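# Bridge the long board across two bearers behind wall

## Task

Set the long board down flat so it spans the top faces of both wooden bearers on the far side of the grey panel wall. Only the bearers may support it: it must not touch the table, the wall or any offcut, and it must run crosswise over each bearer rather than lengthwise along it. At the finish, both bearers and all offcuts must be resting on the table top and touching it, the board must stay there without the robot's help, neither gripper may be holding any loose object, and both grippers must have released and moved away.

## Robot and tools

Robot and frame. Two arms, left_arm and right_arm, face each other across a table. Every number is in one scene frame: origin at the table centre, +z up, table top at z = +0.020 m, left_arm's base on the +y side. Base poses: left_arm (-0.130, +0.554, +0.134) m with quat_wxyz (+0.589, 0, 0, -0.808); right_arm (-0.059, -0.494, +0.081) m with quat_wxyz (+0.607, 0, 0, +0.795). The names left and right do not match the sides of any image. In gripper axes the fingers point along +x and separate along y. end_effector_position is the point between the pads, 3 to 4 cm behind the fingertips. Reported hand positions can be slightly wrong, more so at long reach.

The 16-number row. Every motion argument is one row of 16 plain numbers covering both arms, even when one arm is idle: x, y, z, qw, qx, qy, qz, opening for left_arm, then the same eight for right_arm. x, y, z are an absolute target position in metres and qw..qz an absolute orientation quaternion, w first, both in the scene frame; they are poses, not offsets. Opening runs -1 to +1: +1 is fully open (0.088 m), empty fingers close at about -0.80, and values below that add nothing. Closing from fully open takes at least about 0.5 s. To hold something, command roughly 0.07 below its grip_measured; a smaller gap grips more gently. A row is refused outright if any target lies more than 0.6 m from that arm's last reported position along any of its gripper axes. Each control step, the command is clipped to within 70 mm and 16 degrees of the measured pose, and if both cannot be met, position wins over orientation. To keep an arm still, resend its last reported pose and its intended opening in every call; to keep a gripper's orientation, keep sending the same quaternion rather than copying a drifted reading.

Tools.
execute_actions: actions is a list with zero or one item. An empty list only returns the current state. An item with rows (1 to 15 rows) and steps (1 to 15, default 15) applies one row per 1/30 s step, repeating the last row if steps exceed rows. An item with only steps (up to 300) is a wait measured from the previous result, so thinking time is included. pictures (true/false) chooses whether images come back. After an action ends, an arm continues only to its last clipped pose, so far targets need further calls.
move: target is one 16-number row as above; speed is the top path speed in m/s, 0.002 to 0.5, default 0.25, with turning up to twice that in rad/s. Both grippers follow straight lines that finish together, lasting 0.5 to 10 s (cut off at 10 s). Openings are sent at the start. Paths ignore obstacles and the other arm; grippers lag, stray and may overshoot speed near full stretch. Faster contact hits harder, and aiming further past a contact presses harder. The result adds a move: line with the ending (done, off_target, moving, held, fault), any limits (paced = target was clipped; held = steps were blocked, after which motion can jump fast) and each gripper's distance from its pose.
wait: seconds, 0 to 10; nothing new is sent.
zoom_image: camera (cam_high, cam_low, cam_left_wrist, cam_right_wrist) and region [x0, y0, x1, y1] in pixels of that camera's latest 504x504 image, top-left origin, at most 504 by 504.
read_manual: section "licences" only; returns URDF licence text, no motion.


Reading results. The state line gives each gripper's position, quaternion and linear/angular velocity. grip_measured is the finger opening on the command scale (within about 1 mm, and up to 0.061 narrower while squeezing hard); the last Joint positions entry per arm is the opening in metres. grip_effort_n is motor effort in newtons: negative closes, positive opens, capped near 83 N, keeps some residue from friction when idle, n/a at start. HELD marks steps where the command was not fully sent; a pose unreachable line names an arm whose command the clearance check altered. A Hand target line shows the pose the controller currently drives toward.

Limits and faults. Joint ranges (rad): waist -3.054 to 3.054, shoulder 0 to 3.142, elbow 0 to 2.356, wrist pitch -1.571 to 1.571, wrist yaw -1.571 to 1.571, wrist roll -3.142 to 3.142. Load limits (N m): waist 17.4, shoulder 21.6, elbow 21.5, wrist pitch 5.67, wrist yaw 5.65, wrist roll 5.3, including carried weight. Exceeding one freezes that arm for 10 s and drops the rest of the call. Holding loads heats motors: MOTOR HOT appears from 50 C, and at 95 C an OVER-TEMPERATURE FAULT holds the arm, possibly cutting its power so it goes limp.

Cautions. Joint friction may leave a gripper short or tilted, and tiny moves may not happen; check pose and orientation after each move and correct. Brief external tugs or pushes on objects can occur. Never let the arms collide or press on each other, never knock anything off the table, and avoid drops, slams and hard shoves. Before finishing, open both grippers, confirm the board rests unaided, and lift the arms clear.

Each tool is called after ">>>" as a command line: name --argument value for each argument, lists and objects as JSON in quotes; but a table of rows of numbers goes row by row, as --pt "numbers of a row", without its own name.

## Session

>>> execute_actions --actions '[]'

Scene clock: 0.00 s of 4500.00 s.
left_arm: end_effector_position=(+0.2867, +0.3692, +0.2188) grip_measured=+0.830 grip_effort_n=n/a end_effector_quat_wxyz=(-0.415, +0.641, -0.552, +0.335) end_effector_velocity=(-0.001, -0.003, -0.003) end_effector_angular_velocity=(-0.002, +0.034, +0.001) | right_arm: end_effector_position=(+0.3369, -0.2137, +0.1919) grip_measured=+0.824 grip_effort_n=n/a end_effector_quat_wxyz=(+0.159, +0.954, +0.204, -0.153) end_effector_velocity=(+0.000, +0.000, +0.001) end_effector_angular_velocity=(+0.013, -0.001, +0.002)
Joint positions: left_arm=[ 1.79   2.256  1.027  1.113  1.308 -1.905  0.08 ] | right_arm=[-1.124  1.87   0.911  0.575  0.317  3.007  0.079]
Joint velocities: left_arm=[-0.007  0.002 -0.002 -0.007 -0.007 -0.022 -0.   ] | right_arm=[-0.002 -0.002 -0.002  0.007 -0.007  0.007  0.   ]
Heat: left arm: hottest shoulder 26 °C (+0.0 °C/min); right arm: hottest shoulder 24 °C (+0.0 °C/min).
Hand target (left_arm): +0.287, +0.369, +0.219; -0.415, +0.641, -0.552, +0.335
Hand target (right_arm): +0.337, -0.214, +0.192; +0.159, +0.954, +0.204, -0.153

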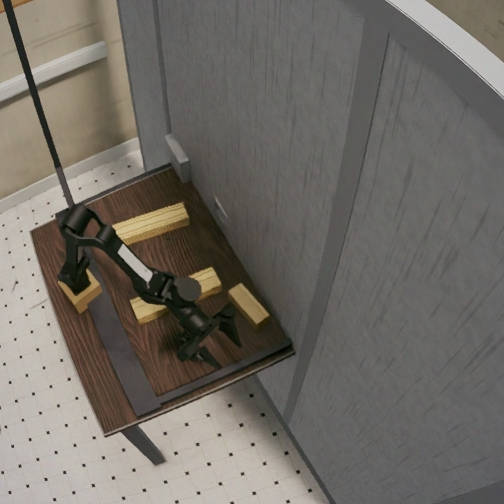

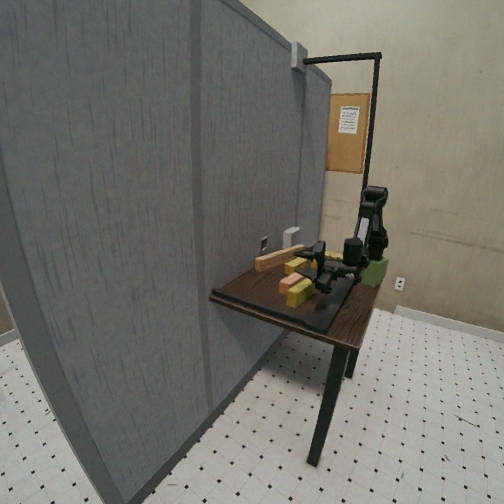

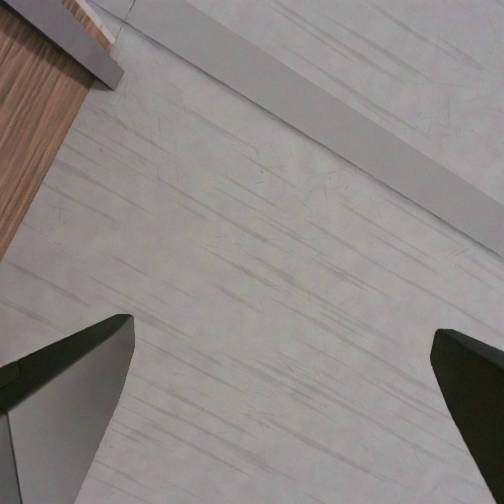

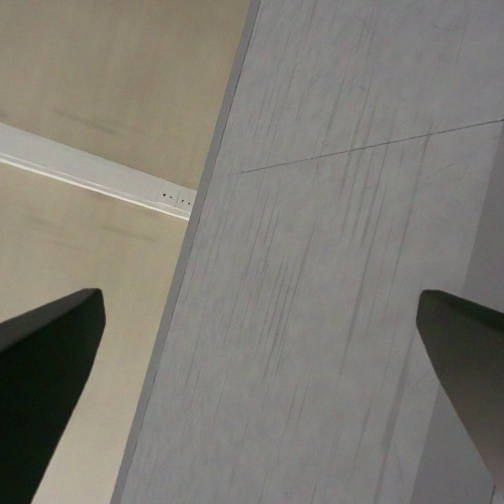

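>>> move --target '[0.17,0.30,0.28,0.791,0.149,0.212,-0.554,1,0.18,-0.22,0.24,0.787,0.450,0.379,0.191,1]' --speed 0.45

>>> move --target '[-0.05,0.21,0.31,0.579,0.406,0.406,-0.579,1,-0.06,-0.17,0.17,0.696,-0.123,0.123,0.696,1]' --speed 0.45

>>> zoom_image --camera "cam_low" --region '[220, 190, 380, 320]'

Scene clock: 11.53 s of 4500.00 s.
left_arm: end_effector_position=(+0.1732, +0.2996, +0.2781) grip_measured=+0.991 grip_effort_n=15.1 end_effector_quat_wxyz=(+0.791, +0.143, +0.216, -0.554) end_effector_velocity=(-0.002, +0.001, -0.003) end_effector_angular_velocity=(+0.018, +0.015, +0.014) | right_arm: end_effector_position=(+0.1804, -0.2236, +0.2324) grip_measured=+0.985 grip_effort_n=14.2 end_effector_quat_wxyz=(+0.786, +0.449, +0.385, +0.180) end_effector_velocity=(-0.000, -0.003, -0.004) end_effector_angular_velocity=(-0.024, +0.007, -0.006)
Joint positions: left_arm=[1.412 1.527 0.855 0.001 0.635 0.425 0.088] | right_arm=[-0.951  1.253  0.578  0.214  0.098  1.277  0.087]
Joint velocities: left_arm=[-0.007 -0.007 -0.002 -0.022 -0.022 -0.007 -0.   ] | right_arm=[-0.002 -0.002 -0.002 -0.022  0.007 -0.007 -0.   ]
Heat: left arm: hottest shoulder 29 °C (+15.6 °C/min); right arm: hottest shoulder 26 °C (+10.4 °C/min).
Hand target (left_arm): +0.171, +0.300, +0.280; +0.791, +0.147, +0.212, -0.555
Hand target (right_arm): +0.180, -0.222, +0.240; +0.786, +0.450, +0.380, +0.189
Off the commanded pose (left_arm): 0.004 m, 1 deg.
Off the commanded pose (right_arm): 0.008 m, 1 deg.
After step 90, 5.73 s passed at rest.
move: done

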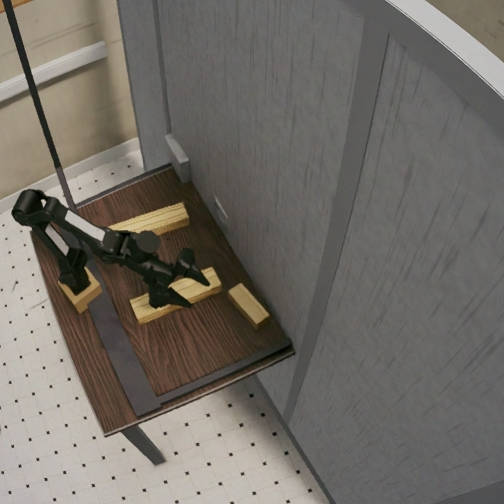

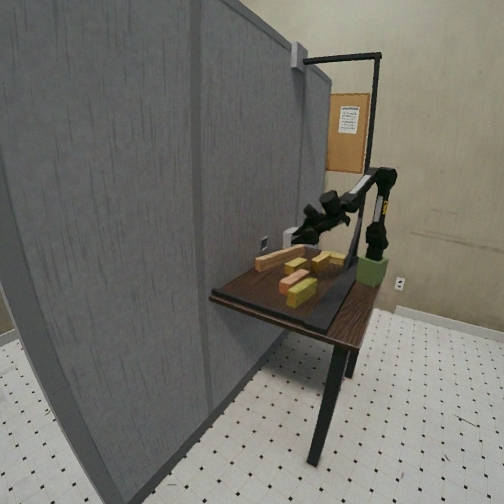

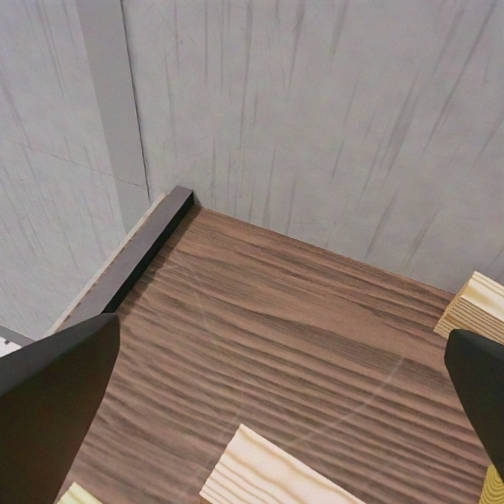

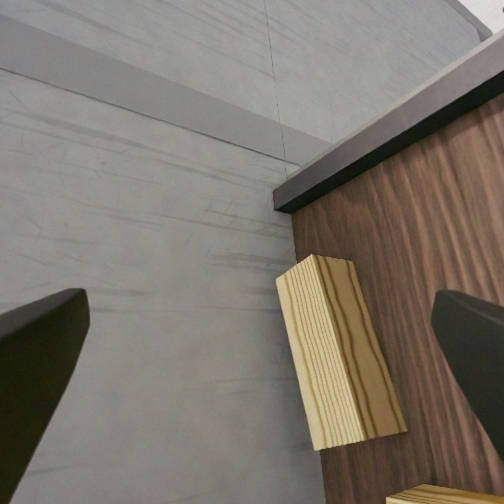

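Scene clock: 13.97 s of 4500.00 s.
left_arm: end_effector_position=(-0.0496, +0.2117, +0.3112) grip_measured=+0.991 grip_effort_n=15.1 end_effector_quat_wxyz=(+0.580, +0.400, +0.404, -0.583) end_effector_velocity=(+0.002, -0.003, +0.005) end_effector_angular_velocity=(-0.016, -0.023, +0.007) | right_arm: end_effector_position=(-0.0592, -0.1751, +0.1689) grip_measured=+0.985 grip_effort_n=12.8 end_effector_quat_wxyz=(+0.698, -0.119, +0.130, +0.694) end_effector_velocity=(+0.002, -0.001, -0.006) end_effector_angular_velocity=(-0.027, -0.023, -0.002)
Joint positions: left_arm=[ 0.586  1.592  1.409 -1.042  0.103  0.255  0.088] | right_arm=[-0.264  1.324  0.194  0.775  0.005  0.017  0.087]
Joint velocities: left_arm=[-0.007 -0.002  0.012  0.007 -0.022 -0.007  0.   ] | right_arm=[-0.002  0.007  0.002 -0.022  0.007 -0.022 -0.   ]
Heat: left arm: hottest shoulder 29 °C (+12.9 °C/min); right arm: hottest shoulder 26 °C (+8.6 °C/min).
Hand target (left_arm): -0.050, +0.209, +0.309; +0.578, +0.402, +0.407, -0.581
Hand target (right_arm): -0.061, -0.172, +0.170; +0.695, -0.122, +0.127, +0.697
Off the commanded pose (left_arm): 0.002 m, 1 deg.
Off the commanded pose (right_arm): 0.005 m, 1 deg.
move: done

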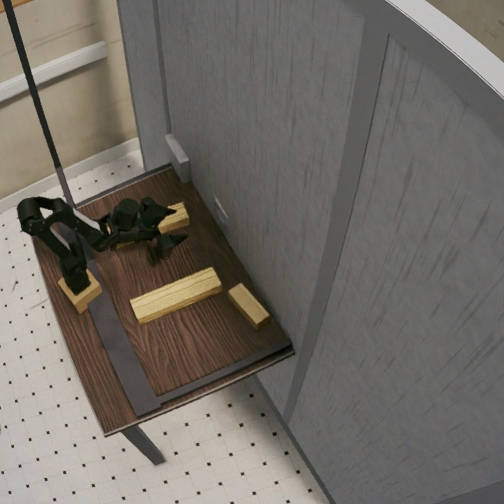

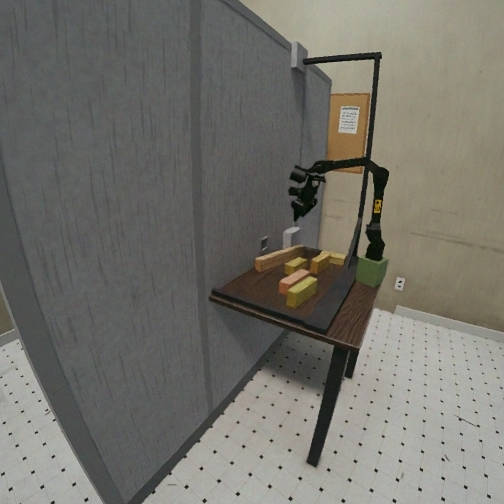

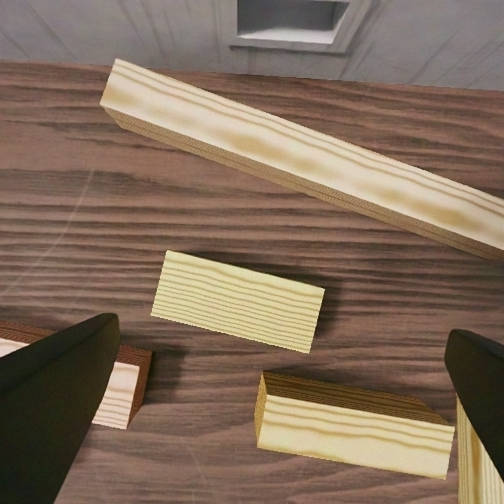

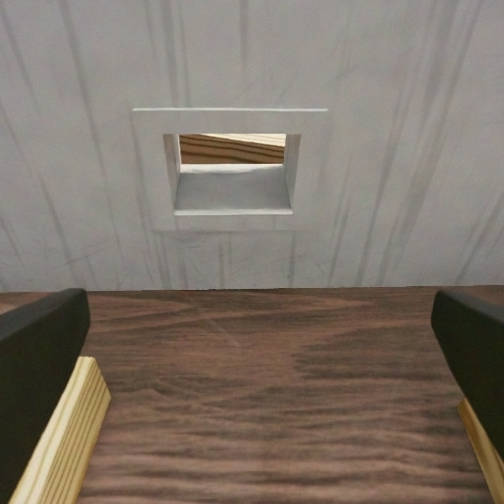

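Region (220, 190, 380, 320) of cam_low's 504x504 image, scaled by 3.150, with more detail than that image has; it fills the top 410 rows of this view, and the rest is white.

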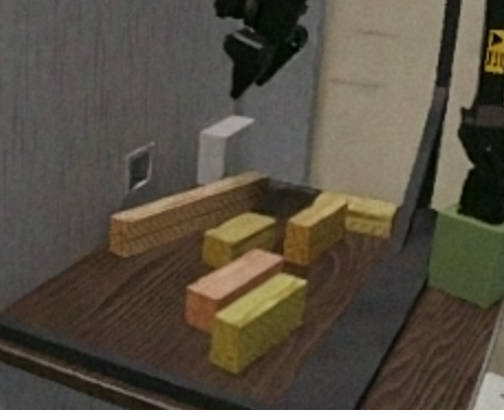

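>>> move --target '[-0.181,0.151,0.135,0.679,0.0155,0.707,-0.198,1,-0.072,-0.17,0.165,0.696,-0.123,0.123,0.696,1]' --speed 0.35

Scene clock: 37.20 s of 4500.00 s.
left_arm: end_effector_position=(-0.1795, +0.1517, +0.1400) grip_measured=+0.991 grip_effort_n=14.7 end_effector_quat_wxyz=(+0.678, +0.013, +0.706, -0.201) end_effector_velocity=(+0.000, +0.003, -0.004) end_effector_angular_velocity=(+0.018, -0.003, +0.021) | right_arm: end_effector_position=(-0.0717, -0.1722, +0.1641) grip_measured=+0.985 grip_effort_n=12.8 end_effector_quat_wxyz=(+0.695, -0.126, +0.122, +0.697) end_effector_velocity=(-0.000, -0.001, -0.002) end_effector_angular_velocity=(-0.007, -0.019, +0.012)
Joint positions: left_arm=[ 0.208  2.001  1.234 -0.539  0.052 -1.374  0.088] | right_arm=[-0.2    1.378  0.194  0.83   0.06   0.018  0.087]
Joint velocities: left_arm=[-0.002  0.007 -0.002 -0.007 -0.007 -0.022 -0.   ] | right_arm=[-0.002 -0.002 -0.002 -0.007 -0.007 -0.022  0.   ]
Heat: left arm: hottest elbow 29 °C (+4.8 °C/min); right arm: hottest elbow 27 °C (+4.8 °C/min).
Hand target (left_arm): -0.181, +0.151, +0.135; +0.677, +0.015, +0.708, -0.198
Hand target (right_arm): -0.072, -0.170, +0.165; +0.696, -0.123, +0.124, +0.696
Off the commanded pose (left_arm): 0.005 m, 0 deg.
Off the commanded pose (right_arm): 0.002 m, 0 deg.
After step 90, 17.87 s passed at rest.
move: done

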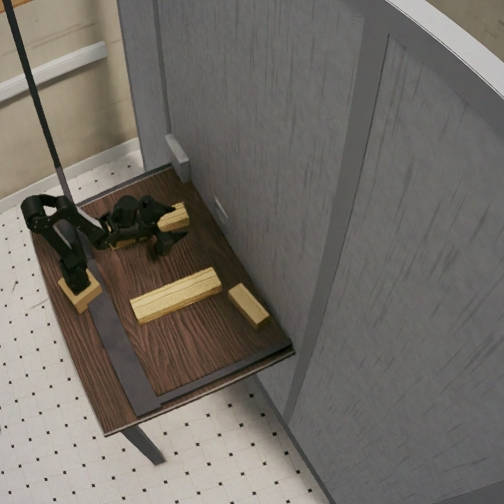

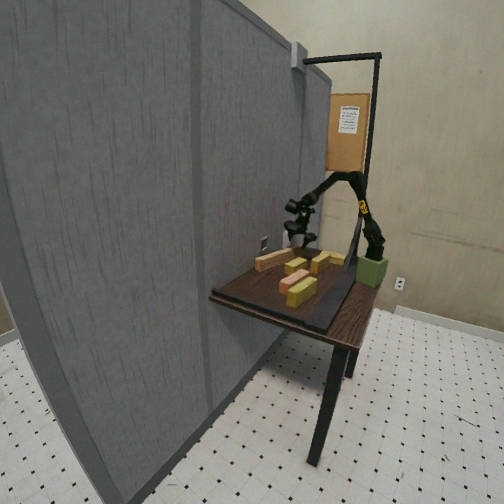

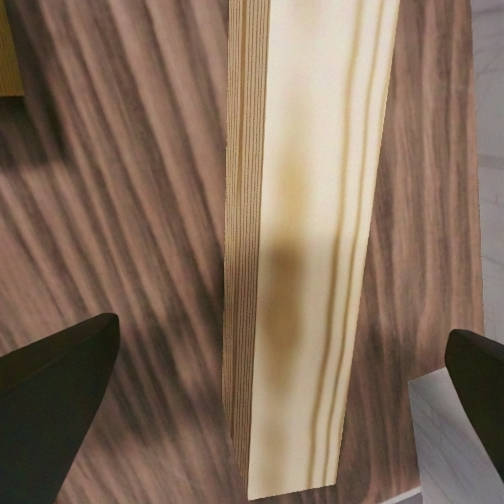

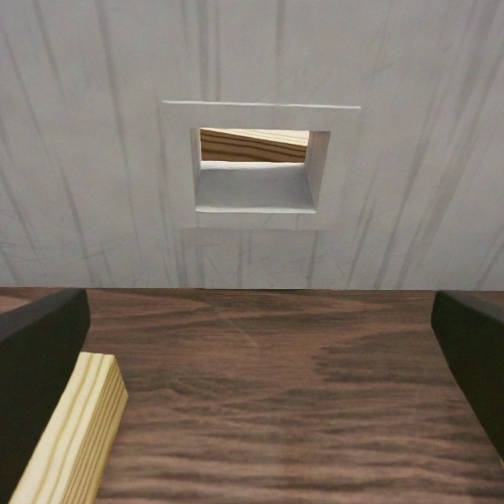

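>>> move --target '[-0.186,0.136,0.071,0.679,0.0155,0.707,-0.198,1,-0.072,-0.17,0.165,0.696,-0.123,0.123,0.696,1]' --speed 0.08

>>> move --target '[-0.186,0.136,0.071,0.679,0.0155,0.707,-0.198,-0.25,-0.072,-0.17,0.165,0.696,-0.123,0.123,0.696,1]' --speed 0.08

>>> zoom_image --camera "cam_low" --region '[240, 190, 360, 290]'

Scene clock: 46.70 s of 4500.00 s.
left_arm: end_effector_position=(-0.1851, +0.1356, +0.0767) grip_measured=+0.991 grip_effort_n=14.7 end_effector_quat_wxyz=(+0.678, +0.012, +0.707, -0.202) end_effector_velocity=(+0.000, +0.001, -0.001) end_effector_angular_velocity=(+0.007, -0.006, +0.007) | right_arm: end_effector_position=(-0.0716, -0.1721, +0.1642) grip_measured=+0.985 grip_effort_n=12.8 end_effector_quat_wxyz=(+0.695, -0.125, +0.122, +0.697) end_effector_velocity=(-0.000, +0.000, +0.000) end_effector_angular_velocity=(-0.003, -0.018, +0.012)
Joint positions: left_arm=[ 0.199  2.192  1.239 -0.351  0.051 -1.384  0.088] | right_arm=[-0.2    1.378  0.194  0.831  0.06   0.018  0.087]
Joint velocities: left_arm=[-0.002  0.002  0.002 -0.007 -0.007 -0.007 -0.   ] | right_arm=[-0.002 -0.002  0.002 -0.007 -0.007 -0.022  0.   ]
Heat: left arm: hottest shoulder 29 °C (+3.9 °C/min); right arm: hottest wrist pitch 28 °C (+5.1 °C/min).
Hand target (left_arm): -0.186, +0.136, +0.071; +0.679, +0.015, +0.707, -0.198
Hand target (right_arm): -0.072, -0.170, +0.165; +0.696, -0.123, +0.123, +0.696
Off the commanded pose (left_arm): 0.006 m, 1 deg.
Off the commanded pose (right_arm): 0.002 m, 0 deg.
After step 90, 5.10 s passed at rest.
move: done

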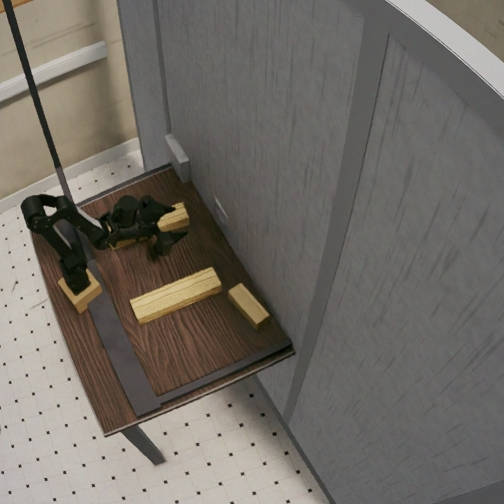

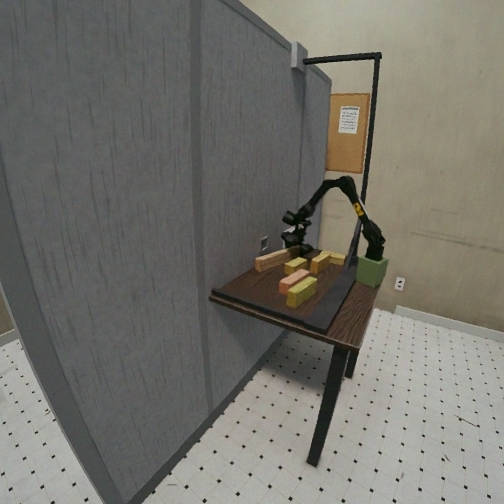

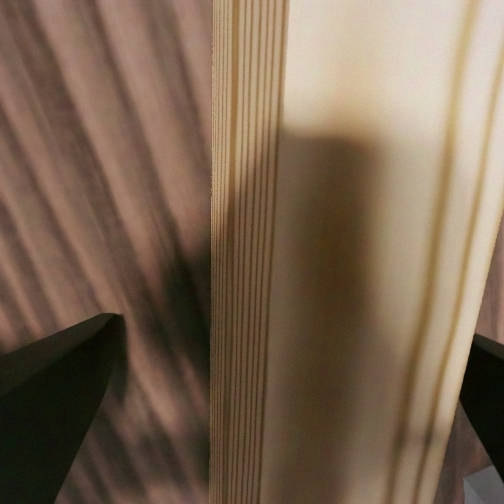

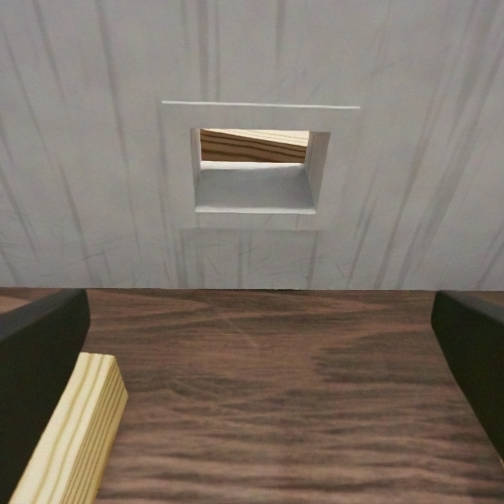

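Scene clock: 47.40 s of 4500.00 s.
left_arm: end_effector_position=(-0.1851, +0.1355, +0.0769) grip_measured=-0.102 grip_effort_n=-83.5 end_effector_quat_wxyz=(+0.678, +0.012, +0.707, -0.201) end_effector_velocity=(+0.002, +0.002, -0.000) end_effector_angular_velocity=(+0.007, -0.016, +0.025) | right_arm: end_effector_position=(-0.0716, -0.1721, +0.1642) grip_measured=+0.985 grip_effort_n=12.8 end_effector_quat_wxyz=(+0.695, -0.125, +0.122, +0.697) end_effector_velocity=(-0.002, -0.002, -0.005) end_effector_angular_velocity=(-0.022, +0.013, +0.016)
Joint positions: left_arm=[ 0.199  2.192  1.24  -0.352  0.051 -1.387  0.034] | right_arm=[-0.2    1.378  0.194  0.831  0.06   0.018  0.087]
Joint velocities: left_arm=[-0.002 -0.002 -0.002 -0.007 -0.022 -0.022  0.   ] | right_arm=[-0.002 -0.002 -0.002 -0.022 -0.022  0.007 -0.   ]
Heat: left arm: hottest shoulder 29 °C (+3.8 °C/min); right arm: hottest wrist pitch 28 °C (+5.1 °C/min).
Hand target (left_arm): -0.186, +0.136, +0.071; +0.679, +0.015, +0.707, -0.198
Hand target (right_arm): -0.072, -0.170, +0.165; +0.696, -0.123, +0.123, +0.696
Off the commanded pose (left_arm): 0.006 m, 1 deg.
Off the commanded pose (right_arm): 0.002 m, 0 deg.
move: done

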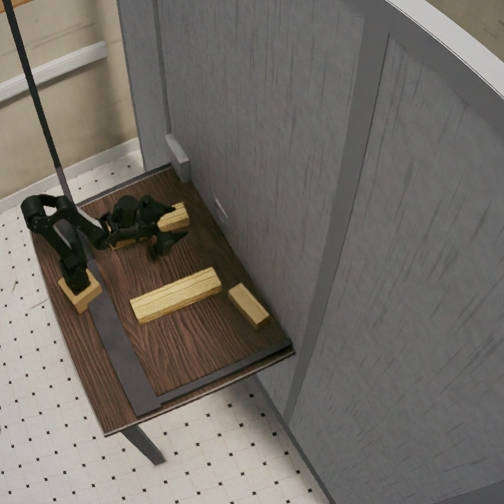

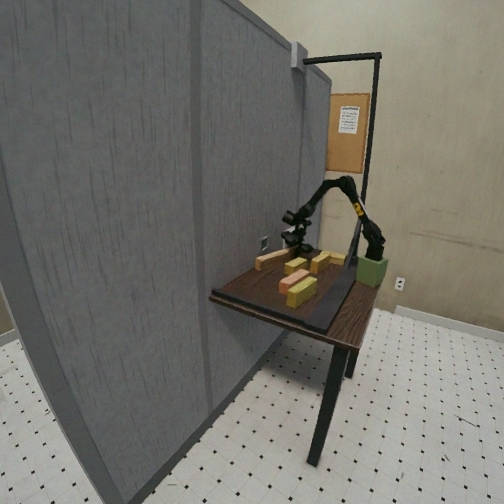

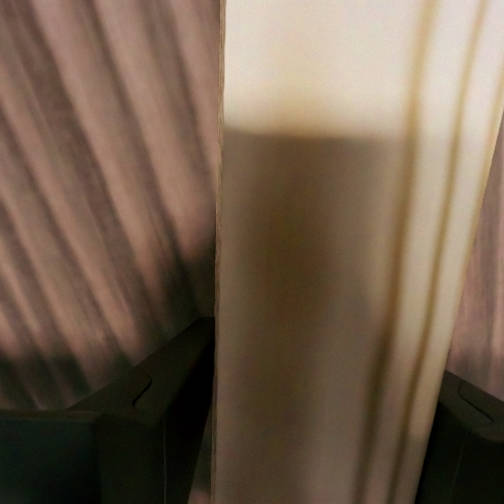

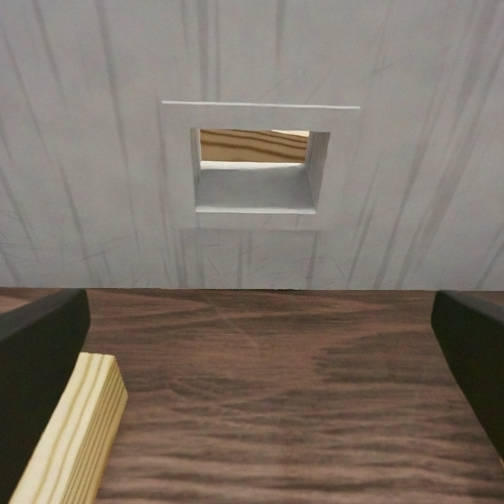

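Region (240, 190, 360, 290) of cam_low's 504x504 image, scaled by 4.200, with more detail than that image has.

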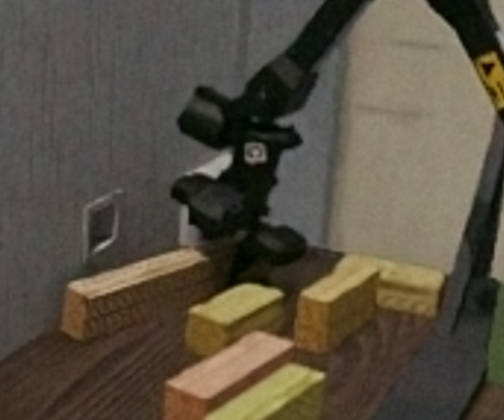

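>>> move --target '[-0.177,0.161,0.074,0.605,-0.168,0.687,-0.367,-0.25,-0.072,-0.17,0.165,0.696,-0.123,0.123,0.696,1]' --speed 0.12

>>> move --target '[-0.173,0.174,0.083,0.605,-0.168,0.687,-0.367,0.2,-0.072,-0.17,0.165,0.696,-0.123,0.123,0.696,1]' --speed 0.02

>>> move --target '[-0.166,0.198,0.083,0.605,-0.168,0.687,-0.367,0.5,-0.072,-0.17,0.165,0.696,-0.123,0.123,0.696,1]' --speed 0.02

>>> zoom_image --camera "cam_low" --region '[240, 190, 360, 290]'

Scene clock: 59.27 s of 4500.00 s.
left_arm: end_effector_position=(-0.1774, +0.1609, +0.0767) grip_measured=-0.102 grip_effort_n=-83.5 end_effector_quat_wxyz=(+0.606, -0.167, +0.685, -0.368) end_effector_velocity=(-0.000, +0.001, +0.001) end_effector_angular_velocity=(-0.010, +0.011, +0.003) | right_arm: end_effector_position=(-0.0716, -0.1721, +0.1642) grip_measured=+0.985 grip_effort_n=12.8 end_effector_quat_wxyz=(+0.695, -0.125, +0.122, +0.697) end_effector_velocity=(-0.001, -0.000, -0.000) end_effector_angular_velocity=(+0.002, -0.013, +0.021)
Joint positions: left_arm=[ 0.257  2.093  0.661  0.631  0.173 -1.386  0.034] | right_arm=[-0.2    1.378  0.194  0.831  0.06   0.018  0.087]
Joint velocities: left_arm=[ 0.002 -0.002 -0.012  0.022  0.007 -0.007 -0.   ] | right_arm=[-0.007  0.002 -0.002  0.007 -0.022 -0.022 -0.   ]
Heat: left arm: hottest shoulder 30 °C (+4.0 °C/min); right arm: hottest wrist pitch 29 °C (+5.1 °C/min).
Hand target (left_arm): -0.177, +0.161, +0.075; +0.605, -0.167, +0.686, -0.367
Hand target (right_arm): -0.072, -0.170, +0.165; +0.696, -0.123, +0.123, +0.696
Off the commanded pose (left_arm): 0.003 m, 0 deg.
Off the commanded pose (right_arm): 0.002 m, 0 deg.
After step 90, 6.37 s passed at rest.
move: done

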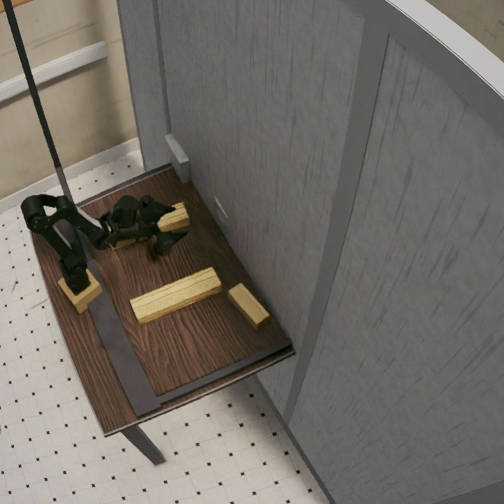

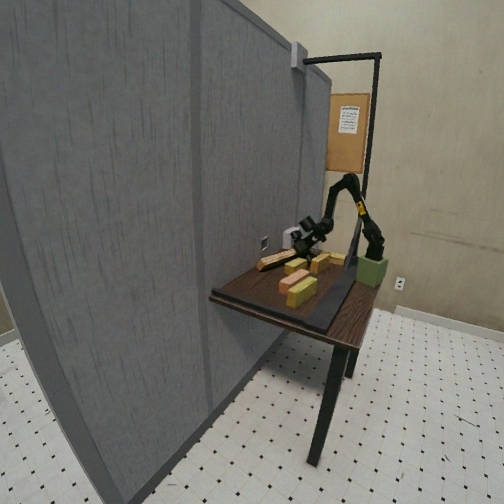

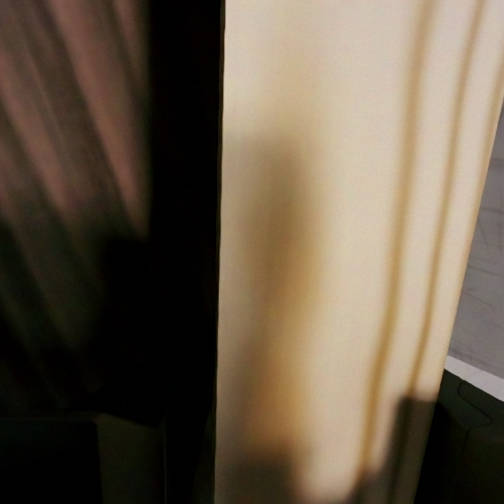

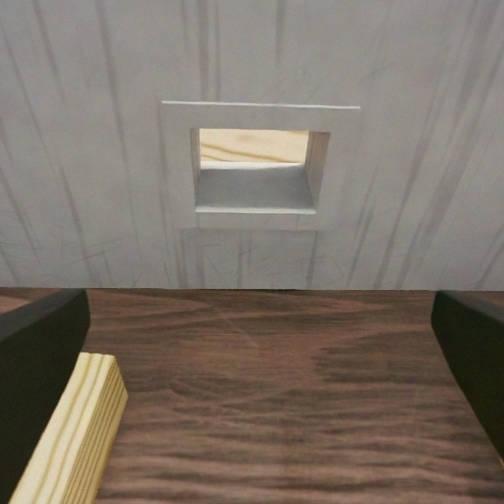

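Scene clock: 60.30 s of 4500.00 s.
left_arm: end_effector_position=(-0.1737, +0.1753, +0.0773) grip_measured=+0.197 grip_effort_n=16.0 end_effector_quat_wxyz=(+0.607, -0.164, +0.689, -0.361) end_effector_velocity=(-0.002, +0.005, -0.002) end_effector_angular_velocity=(+0.027, +0.019, +0.008) | right_arm: end_effector_position=(-0.0716, -0.1721, +0.1642) grip_measured=+0.985 grip_effort_n=12.8 end_effector_quat_wxyz=(+0.695, -0.125, +0.122, +0.697) end_effector_velocity=(+0.002, -0.001, -0.002) end_effector_angular_velocity=(-0.007, -0.010, -0.007)
Joint positions: left_arm=[ 0.268  2.058  0.609  0.631  0.182 -1.385  0.049] | right_arm=[-0.2    1.378  0.194  0.831  0.06   0.018  0.087]
Joint velocities: left_arm=[-0.002 -0.007 -0.007 -0.022  0.007 -0.022 -0.   ] | right_arm=[-0.002 -0.002 -0.002 -0.007  0.007 -0.007 -0.   ]
Heat: left arm: hottest shoulder 30 °C (+3.0 °C/min); right arm: hottest wrist pitch 29 °C (+4.0 °C/min).
Hand target (left_arm): -0.173, +0.174, +0.083; +0.605, -0.168, +0.687, -0.367
Hand target (right_arm): -0.072, -0.170, +0.165; +0.696, -0.123, +0.123, +0.696
Off the commanded pose (left_arm): 0.006 m, 1 deg.
Off the commanded pose (right_arm): 0.002 m, 0 deg.
move: done

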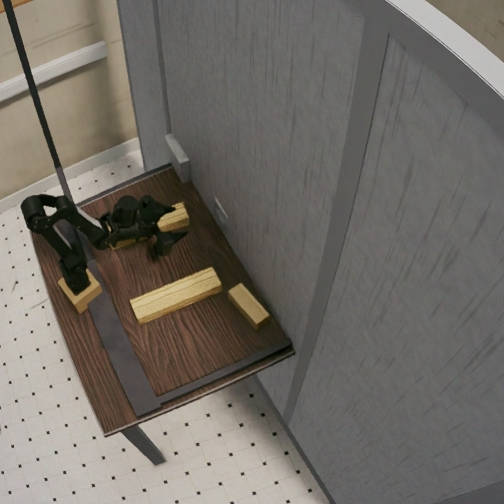

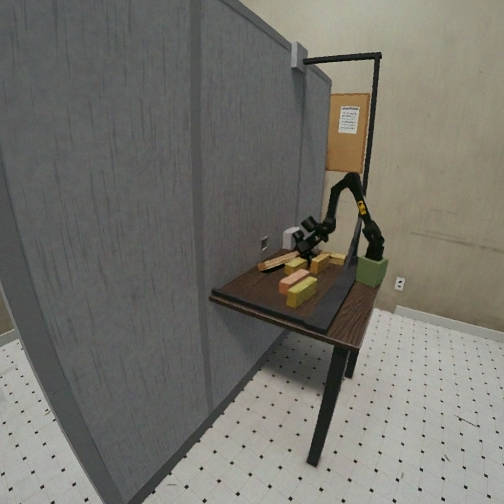

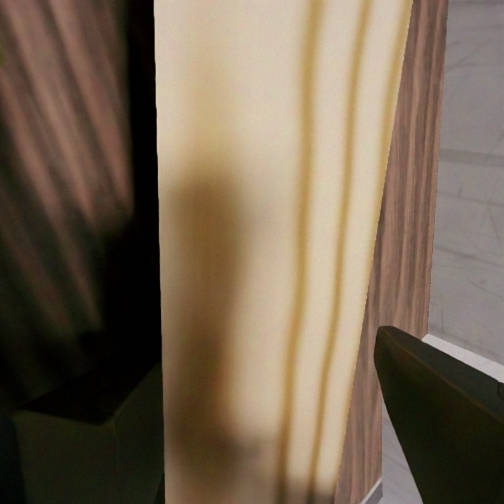

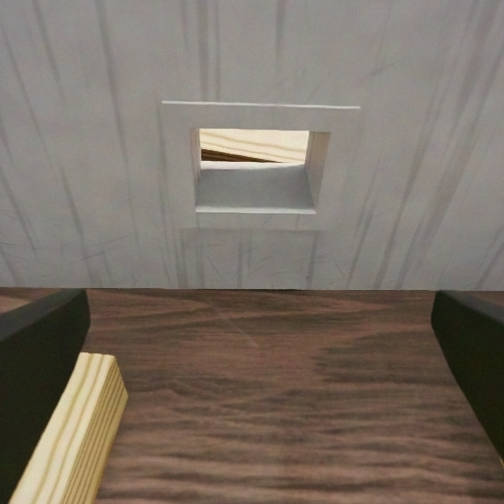

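Scene clock: 61.80 s of 4500.00 s.
left_arm: end_effector_position=(-0.1670, +0.1974, +0.0799) grip_measured=+0.497 grip_effort_n=17.0 end_effector_quat_wxyz=(+0.605, -0.166, +0.688, -0.364) end_effector_velocity=(+0.000, +0.003, -0.000) end_effector_angular_velocity=(+0.006, -0.010, -0.003) | right_arm: end_effector_position=(-0.0716, -0.1721, +0.1642) grip_measured=+0.985 grip_effort_n=12.8 end_effector_quat_wxyz=(+0.695, -0.125, +0.122, +0.697) end_effector_velocity=(-0.000, -0.001, -0.003) end_effector_angular_velocity=(-0.012, -0.005, +0.007)
Joint positions: left_arm=[ 0.291  2.009  0.51   0.686  0.199 -1.368  0.063] | right_arm=[-0.2    1.378  0.194  0.831  0.06   0.018  0.087]
Joint velocities: left_arm=[-0.002 -0.007 -0.007 -0.007 -0.007  0.007 -0.   ] | right_arm=[-0.002  0.002 -0.002 -0.007 -0.007 -0.007 -0.   ]
Heat: left arm: hottest shoulder 30 °C (+3.0 °C/min); right arm: hottest wrist pitch 29 °C (+4.0 °C/min).
Hand target (left_arm): -0.166, +0.198, +0.083; +0.605, -0.168, +0.687, -0.367
Hand target (right_arm): -0.072, -0.170, +0.165; +0.696, -0.123, +0.123, +0.696
Off the commanded pose (left_arm): 0.003 m, 0 deg.
Off the commanded pose (right_arm): 0.002 m, 0 deg.
move: done

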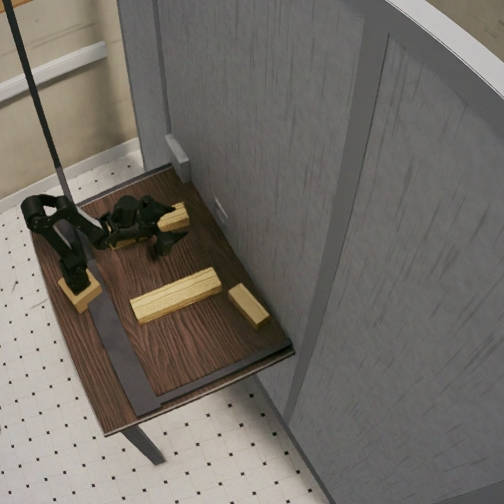

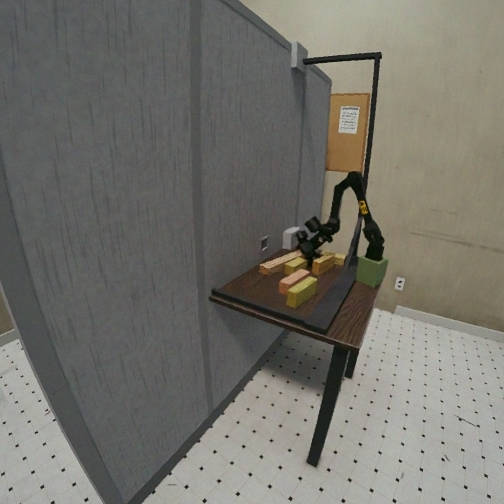

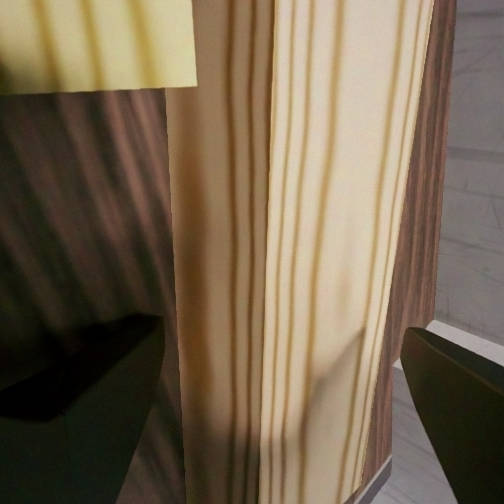

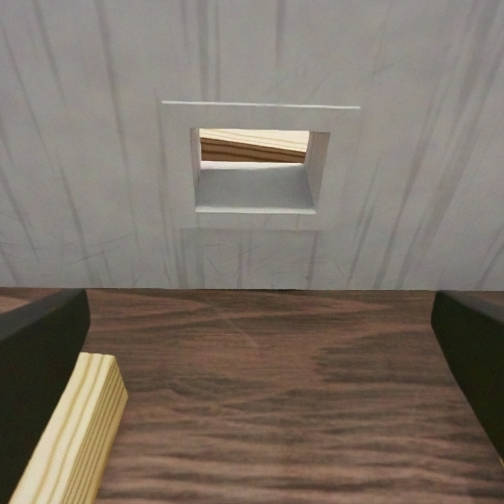

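Region (240, 190, 360, 290) of cam_low's 504x504 image, scaled by 4.200, with more detail than that image has.

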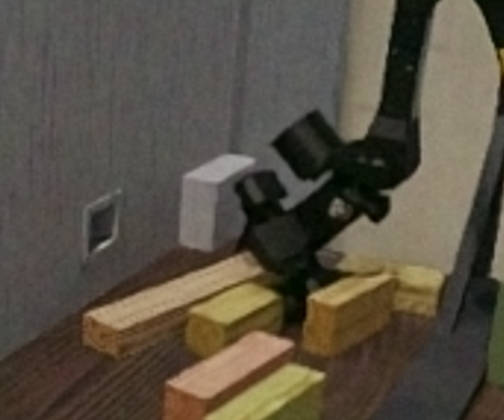

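>>> move --target '[-0.163,0.204,0.14,0.605,-0.168,0.687,-0.367,0.5,-0.072,-0.17,0.165,0.696,-0.123,0.123,0.696,1]' --speed 0.2

>>> move --target '[-0.10,0.20,0.33,0.579,0.406,0.406,-0.579,1,-0.072,-0.17,0.165,0.696,-0.123,0.123,0.696,1]' --speed 0.45

Scene clock: 66.53 s of 4500.00 s.
left_arm: end_effector_position=(-0.1638, +0.2072, +0.1341) grip_measured=+0.497 grip_effort_n=16.5 end_effector_quat_wxyz=(+0.606, -0.164, +0.690, -0.361) end_effector_velocity=(+0.000, +0.005, -0.001) end_effector_angular_velocity=(+0.027, +0.009, +0.018) | right_arm: end_effector_position=(-0.0716, -0.1721, +0.1642) grip_measured=+0.985 grip_effort_n=12.8 end_effector_quat_wxyz=(+0.695, -0.125, +0.122, +0.697) end_effector_velocity=(-0.000, -0.001, -0.000) end_effector_angular_velocity=(-0.003, -0.005, +0.007)
Joint positions: left_arm=[ 0.303  1.711  0.508  0.379  0.207 -1.359  0.063] | right_arm=[-0.2    1.378  0.194  0.831  0.06   0.018  0.087]
Joint velocities: left_arm=[-0.002 -0.017 -0.002 -0.037 -0.007 -0.022 -0.   ] | right_arm=[-0.002 -0.007 -0.002 -0.007 -0.007 -0.007 -0.   ]
Heat: left arm: hottest shoulder 30 °C (+2.0 °C/min); right arm: hottest wrist pitch 30 °C (+4.0 °C/min).
Hand target (left_arm): -0.163, +0.204, +0.140; +0.605, -0.168, +0.687, -0.367
Hand target (right_arm): -0.072, -0.170, +0.165; +0.696, -0.123, +0.123, +0.696
Off the commanded pose (left_arm): 0.007 m, 1 deg.
Off the commanded pose (right_arm): 0.002 m, 0 deg.
After step 90, 0.87 s passed at rest.
move: done

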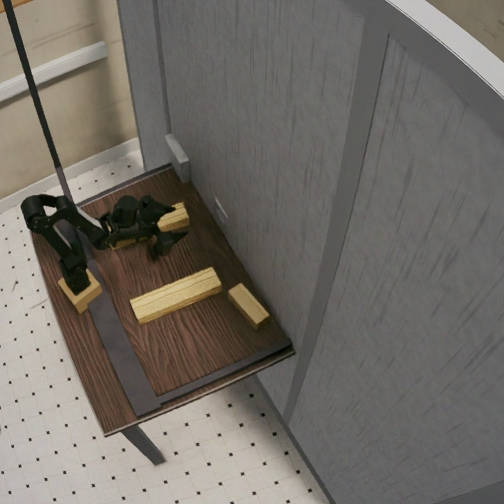

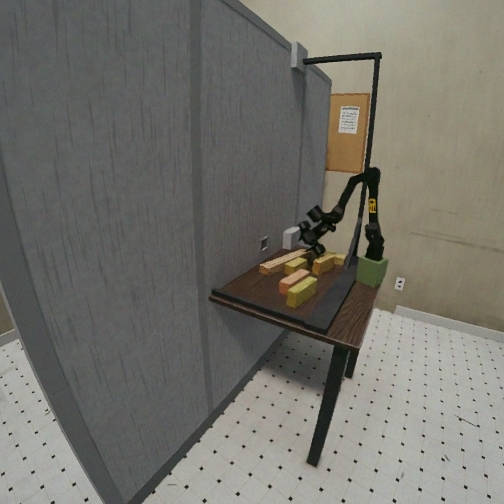

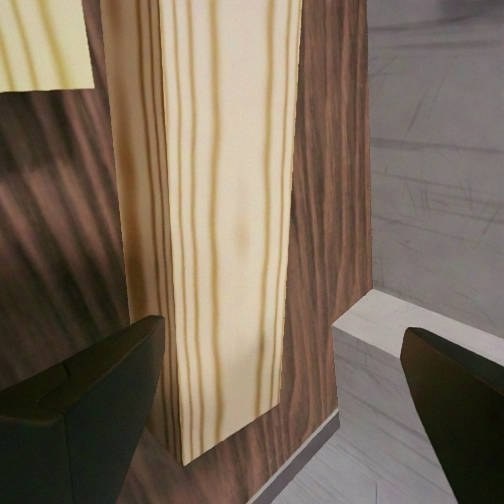

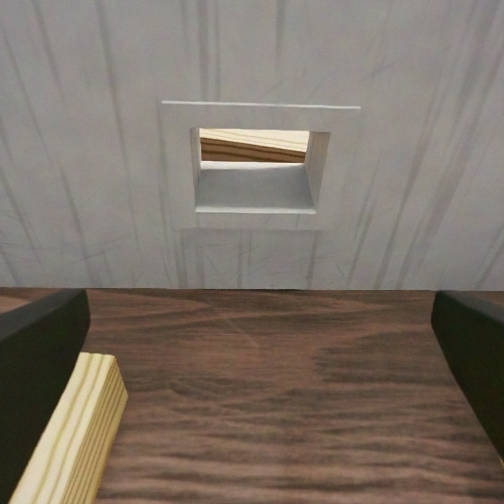

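Scene clock: 68.67 s of 4500.00 s.
left_arm: end_effector_position=(-0.1011, +0.2021, +0.3310) grip_measured=+0.991 grip_effort_n=16.0 end_effector_quat_wxyz=(+0.580, +0.402, +0.406, -0.580) end_effector_velocity=(-0.000, +0.004, -0.000) end_effector_angular_velocity=(+0.018, -0.008, -0.007) | right_arm: end_effector_position=(-0.0716, -0.1721, +0.1642) grip_measured=+0.985 grip_effort_n=12.8 end_effector_quat_wxyz=(+0.695, -0.125, +0.122, +0.697) end_effector_velocity=(-0.000, -0.003, -0.005) end_effector_angular_velocity=(-0.017, -0.005, +0.007)
Joint positions: left_arm=[ 0.409  1.6    1.497 -1.114  0.036  0.086  0.088] | right_arm=[-0.2    1.378  0.194  0.831  0.06   0.018  0.087]
Joint velocities: left_arm=[-0.002 -0.002  0.002 -0.022 -0.007  0.007 -0.   ] | right_arm=[-0.002  0.002 -0.007 -0.007 -0.007 -0.007 -0.   ]
Heat: left arm: hottest shoulder 30 °C (+2.0 °C/min); right arm: hottest wrist pitch 30 °C (+4.0 °C/min).
Hand target (left_arm): -0.100, +0.200, +0.329; +0.579, +0.406, +0.406, -0.579
Hand target (right_arm): -0.072, -0.170, +0.165; +0.696, -0.123, +0.123, +0.696
Off the commanded pose (left_arm): 0.003 m, 1 deg.
Off the commanded pose (right_arm): 0.002 m, 0 deg.
move: done

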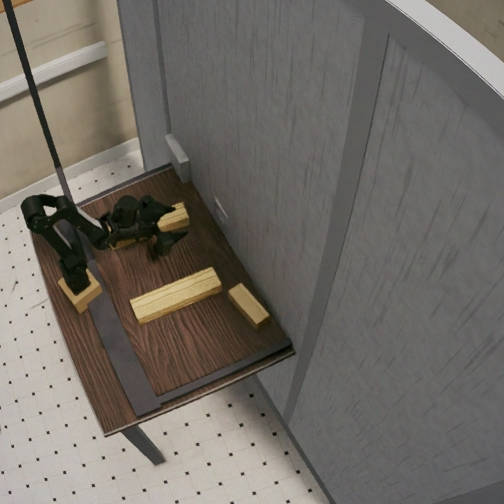

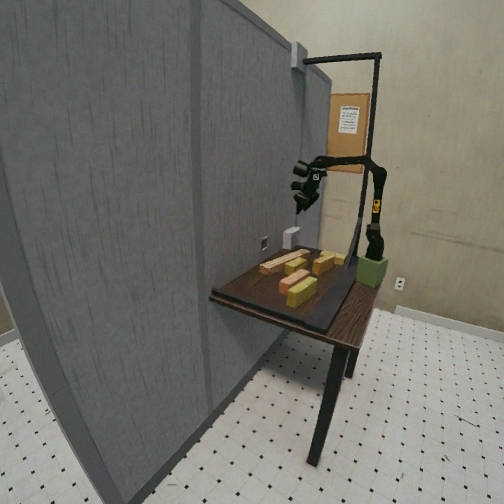

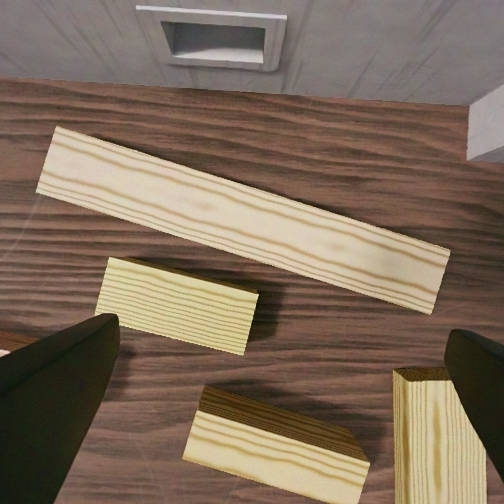

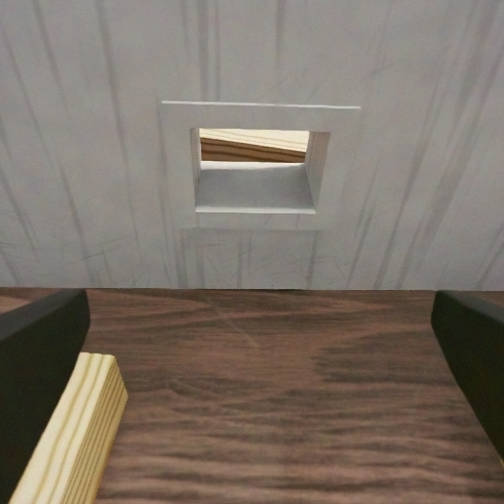

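>>> execute_actions --actions '[]'

Scene clock: 92.57 s of 4500.00 s.
left_arm: end_effector_position=(-0.1010, +0.2021, +0.3312) grip_measured=+0.991 grip_effort_n=16.0 end_effector_quat_wxyz=(+0.580, +0.402, +0.405, -0.580) end_effector_velocity=(+0.000, -0.002, +0.000) end_effector_angular_velocity=(-0.007, -0.005, +0.007) | right_arm: end_effector_position=(-0.0716, -0.1721, +0.1642) grip_measured=+0.985 grip_effort_n=12.8 end_effector_quat_wxyz=(+0.695, -0.125, +0.122, +0.697) end_effector_velocity=(-0.002, -0.002, -0.005) end_effector_angular_velocity=(-0.022, +0.008, +0.007)
Joint positions: left_arm=[ 0.409  1.6    1.498 -1.115  0.036  0.087  0.088] | right_arm=[-0.2    1.378  0.194  0.831  0.06   0.018  0.087]
Joint velocities: left_arm=[-0.002  0.002  0.002  0.007 -0.007 -0.007 -0.   ] | right_arm=[ 0.002 -0.002 -0.002 -0.022 -0.007  0.007 -0.   ]
Heat: left arm: hottest elbow 30 °C (+1.0 °C/min); right arm: hottest wrist pitch 31 °C (+4.0 °C/min).
Hand target (left_arm): -0.100, +0.200, +0.329; +0.579, +0.406, +0.406, -0.579
Hand target (right_arm): -0.072, -0.170, +0.165; +0.696, -0.123, +0.123, +0.696
Off the commanded pose (left_arm): 0.003 m, 0 deg.
Off the commanded pose (right_arm): 0.002 m, 0 deg.
Steps of this call (steps 1 to 90: nothing new was sent; then 20.90 s passed at rest). Readings (end_effector_position):
1: left_arm (-0.1010, +0.2021, +0.3311) | right_arm (-0.0716, -0.1721, +0.1642)
2: left_arm (-0.1010, +0.2021, +0.3312) | right_arm (-0.0716, -0.1721, +0.1642)
4: left_arm (-0.1010, +0.2021, +0.3313) | right_arm (-0.0716, -0.1721, +0.1642)
8: left_arm (-0.1010, +0.2021, +0.3312) | right_arm (-0.0716, -0.1721, +0.1642)
90: the state above

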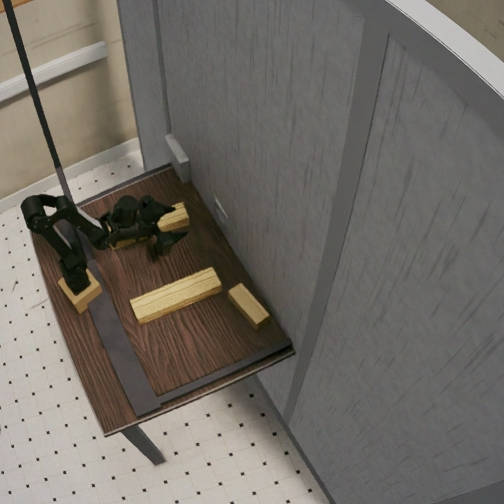

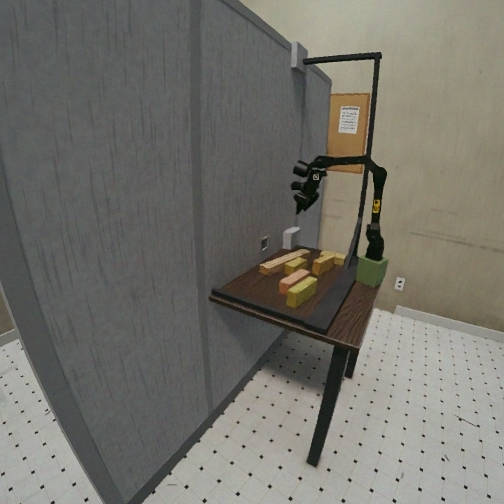

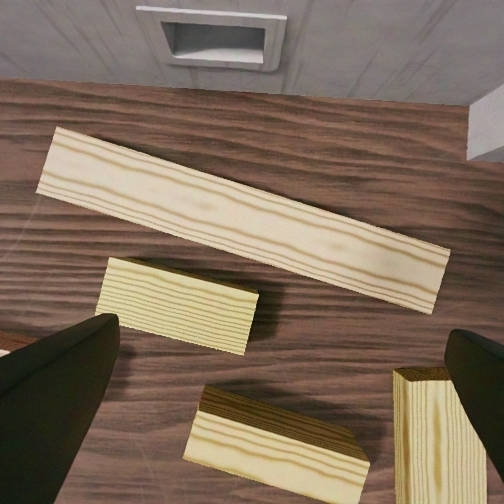

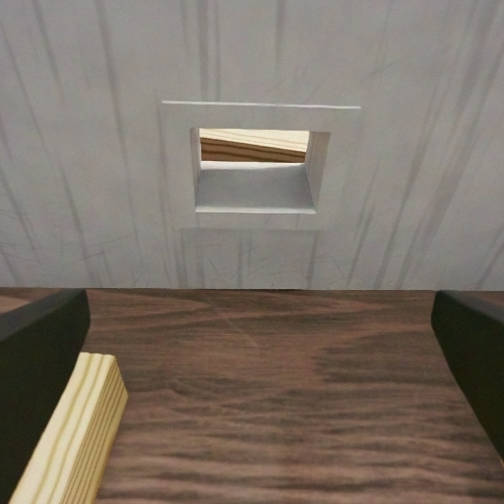

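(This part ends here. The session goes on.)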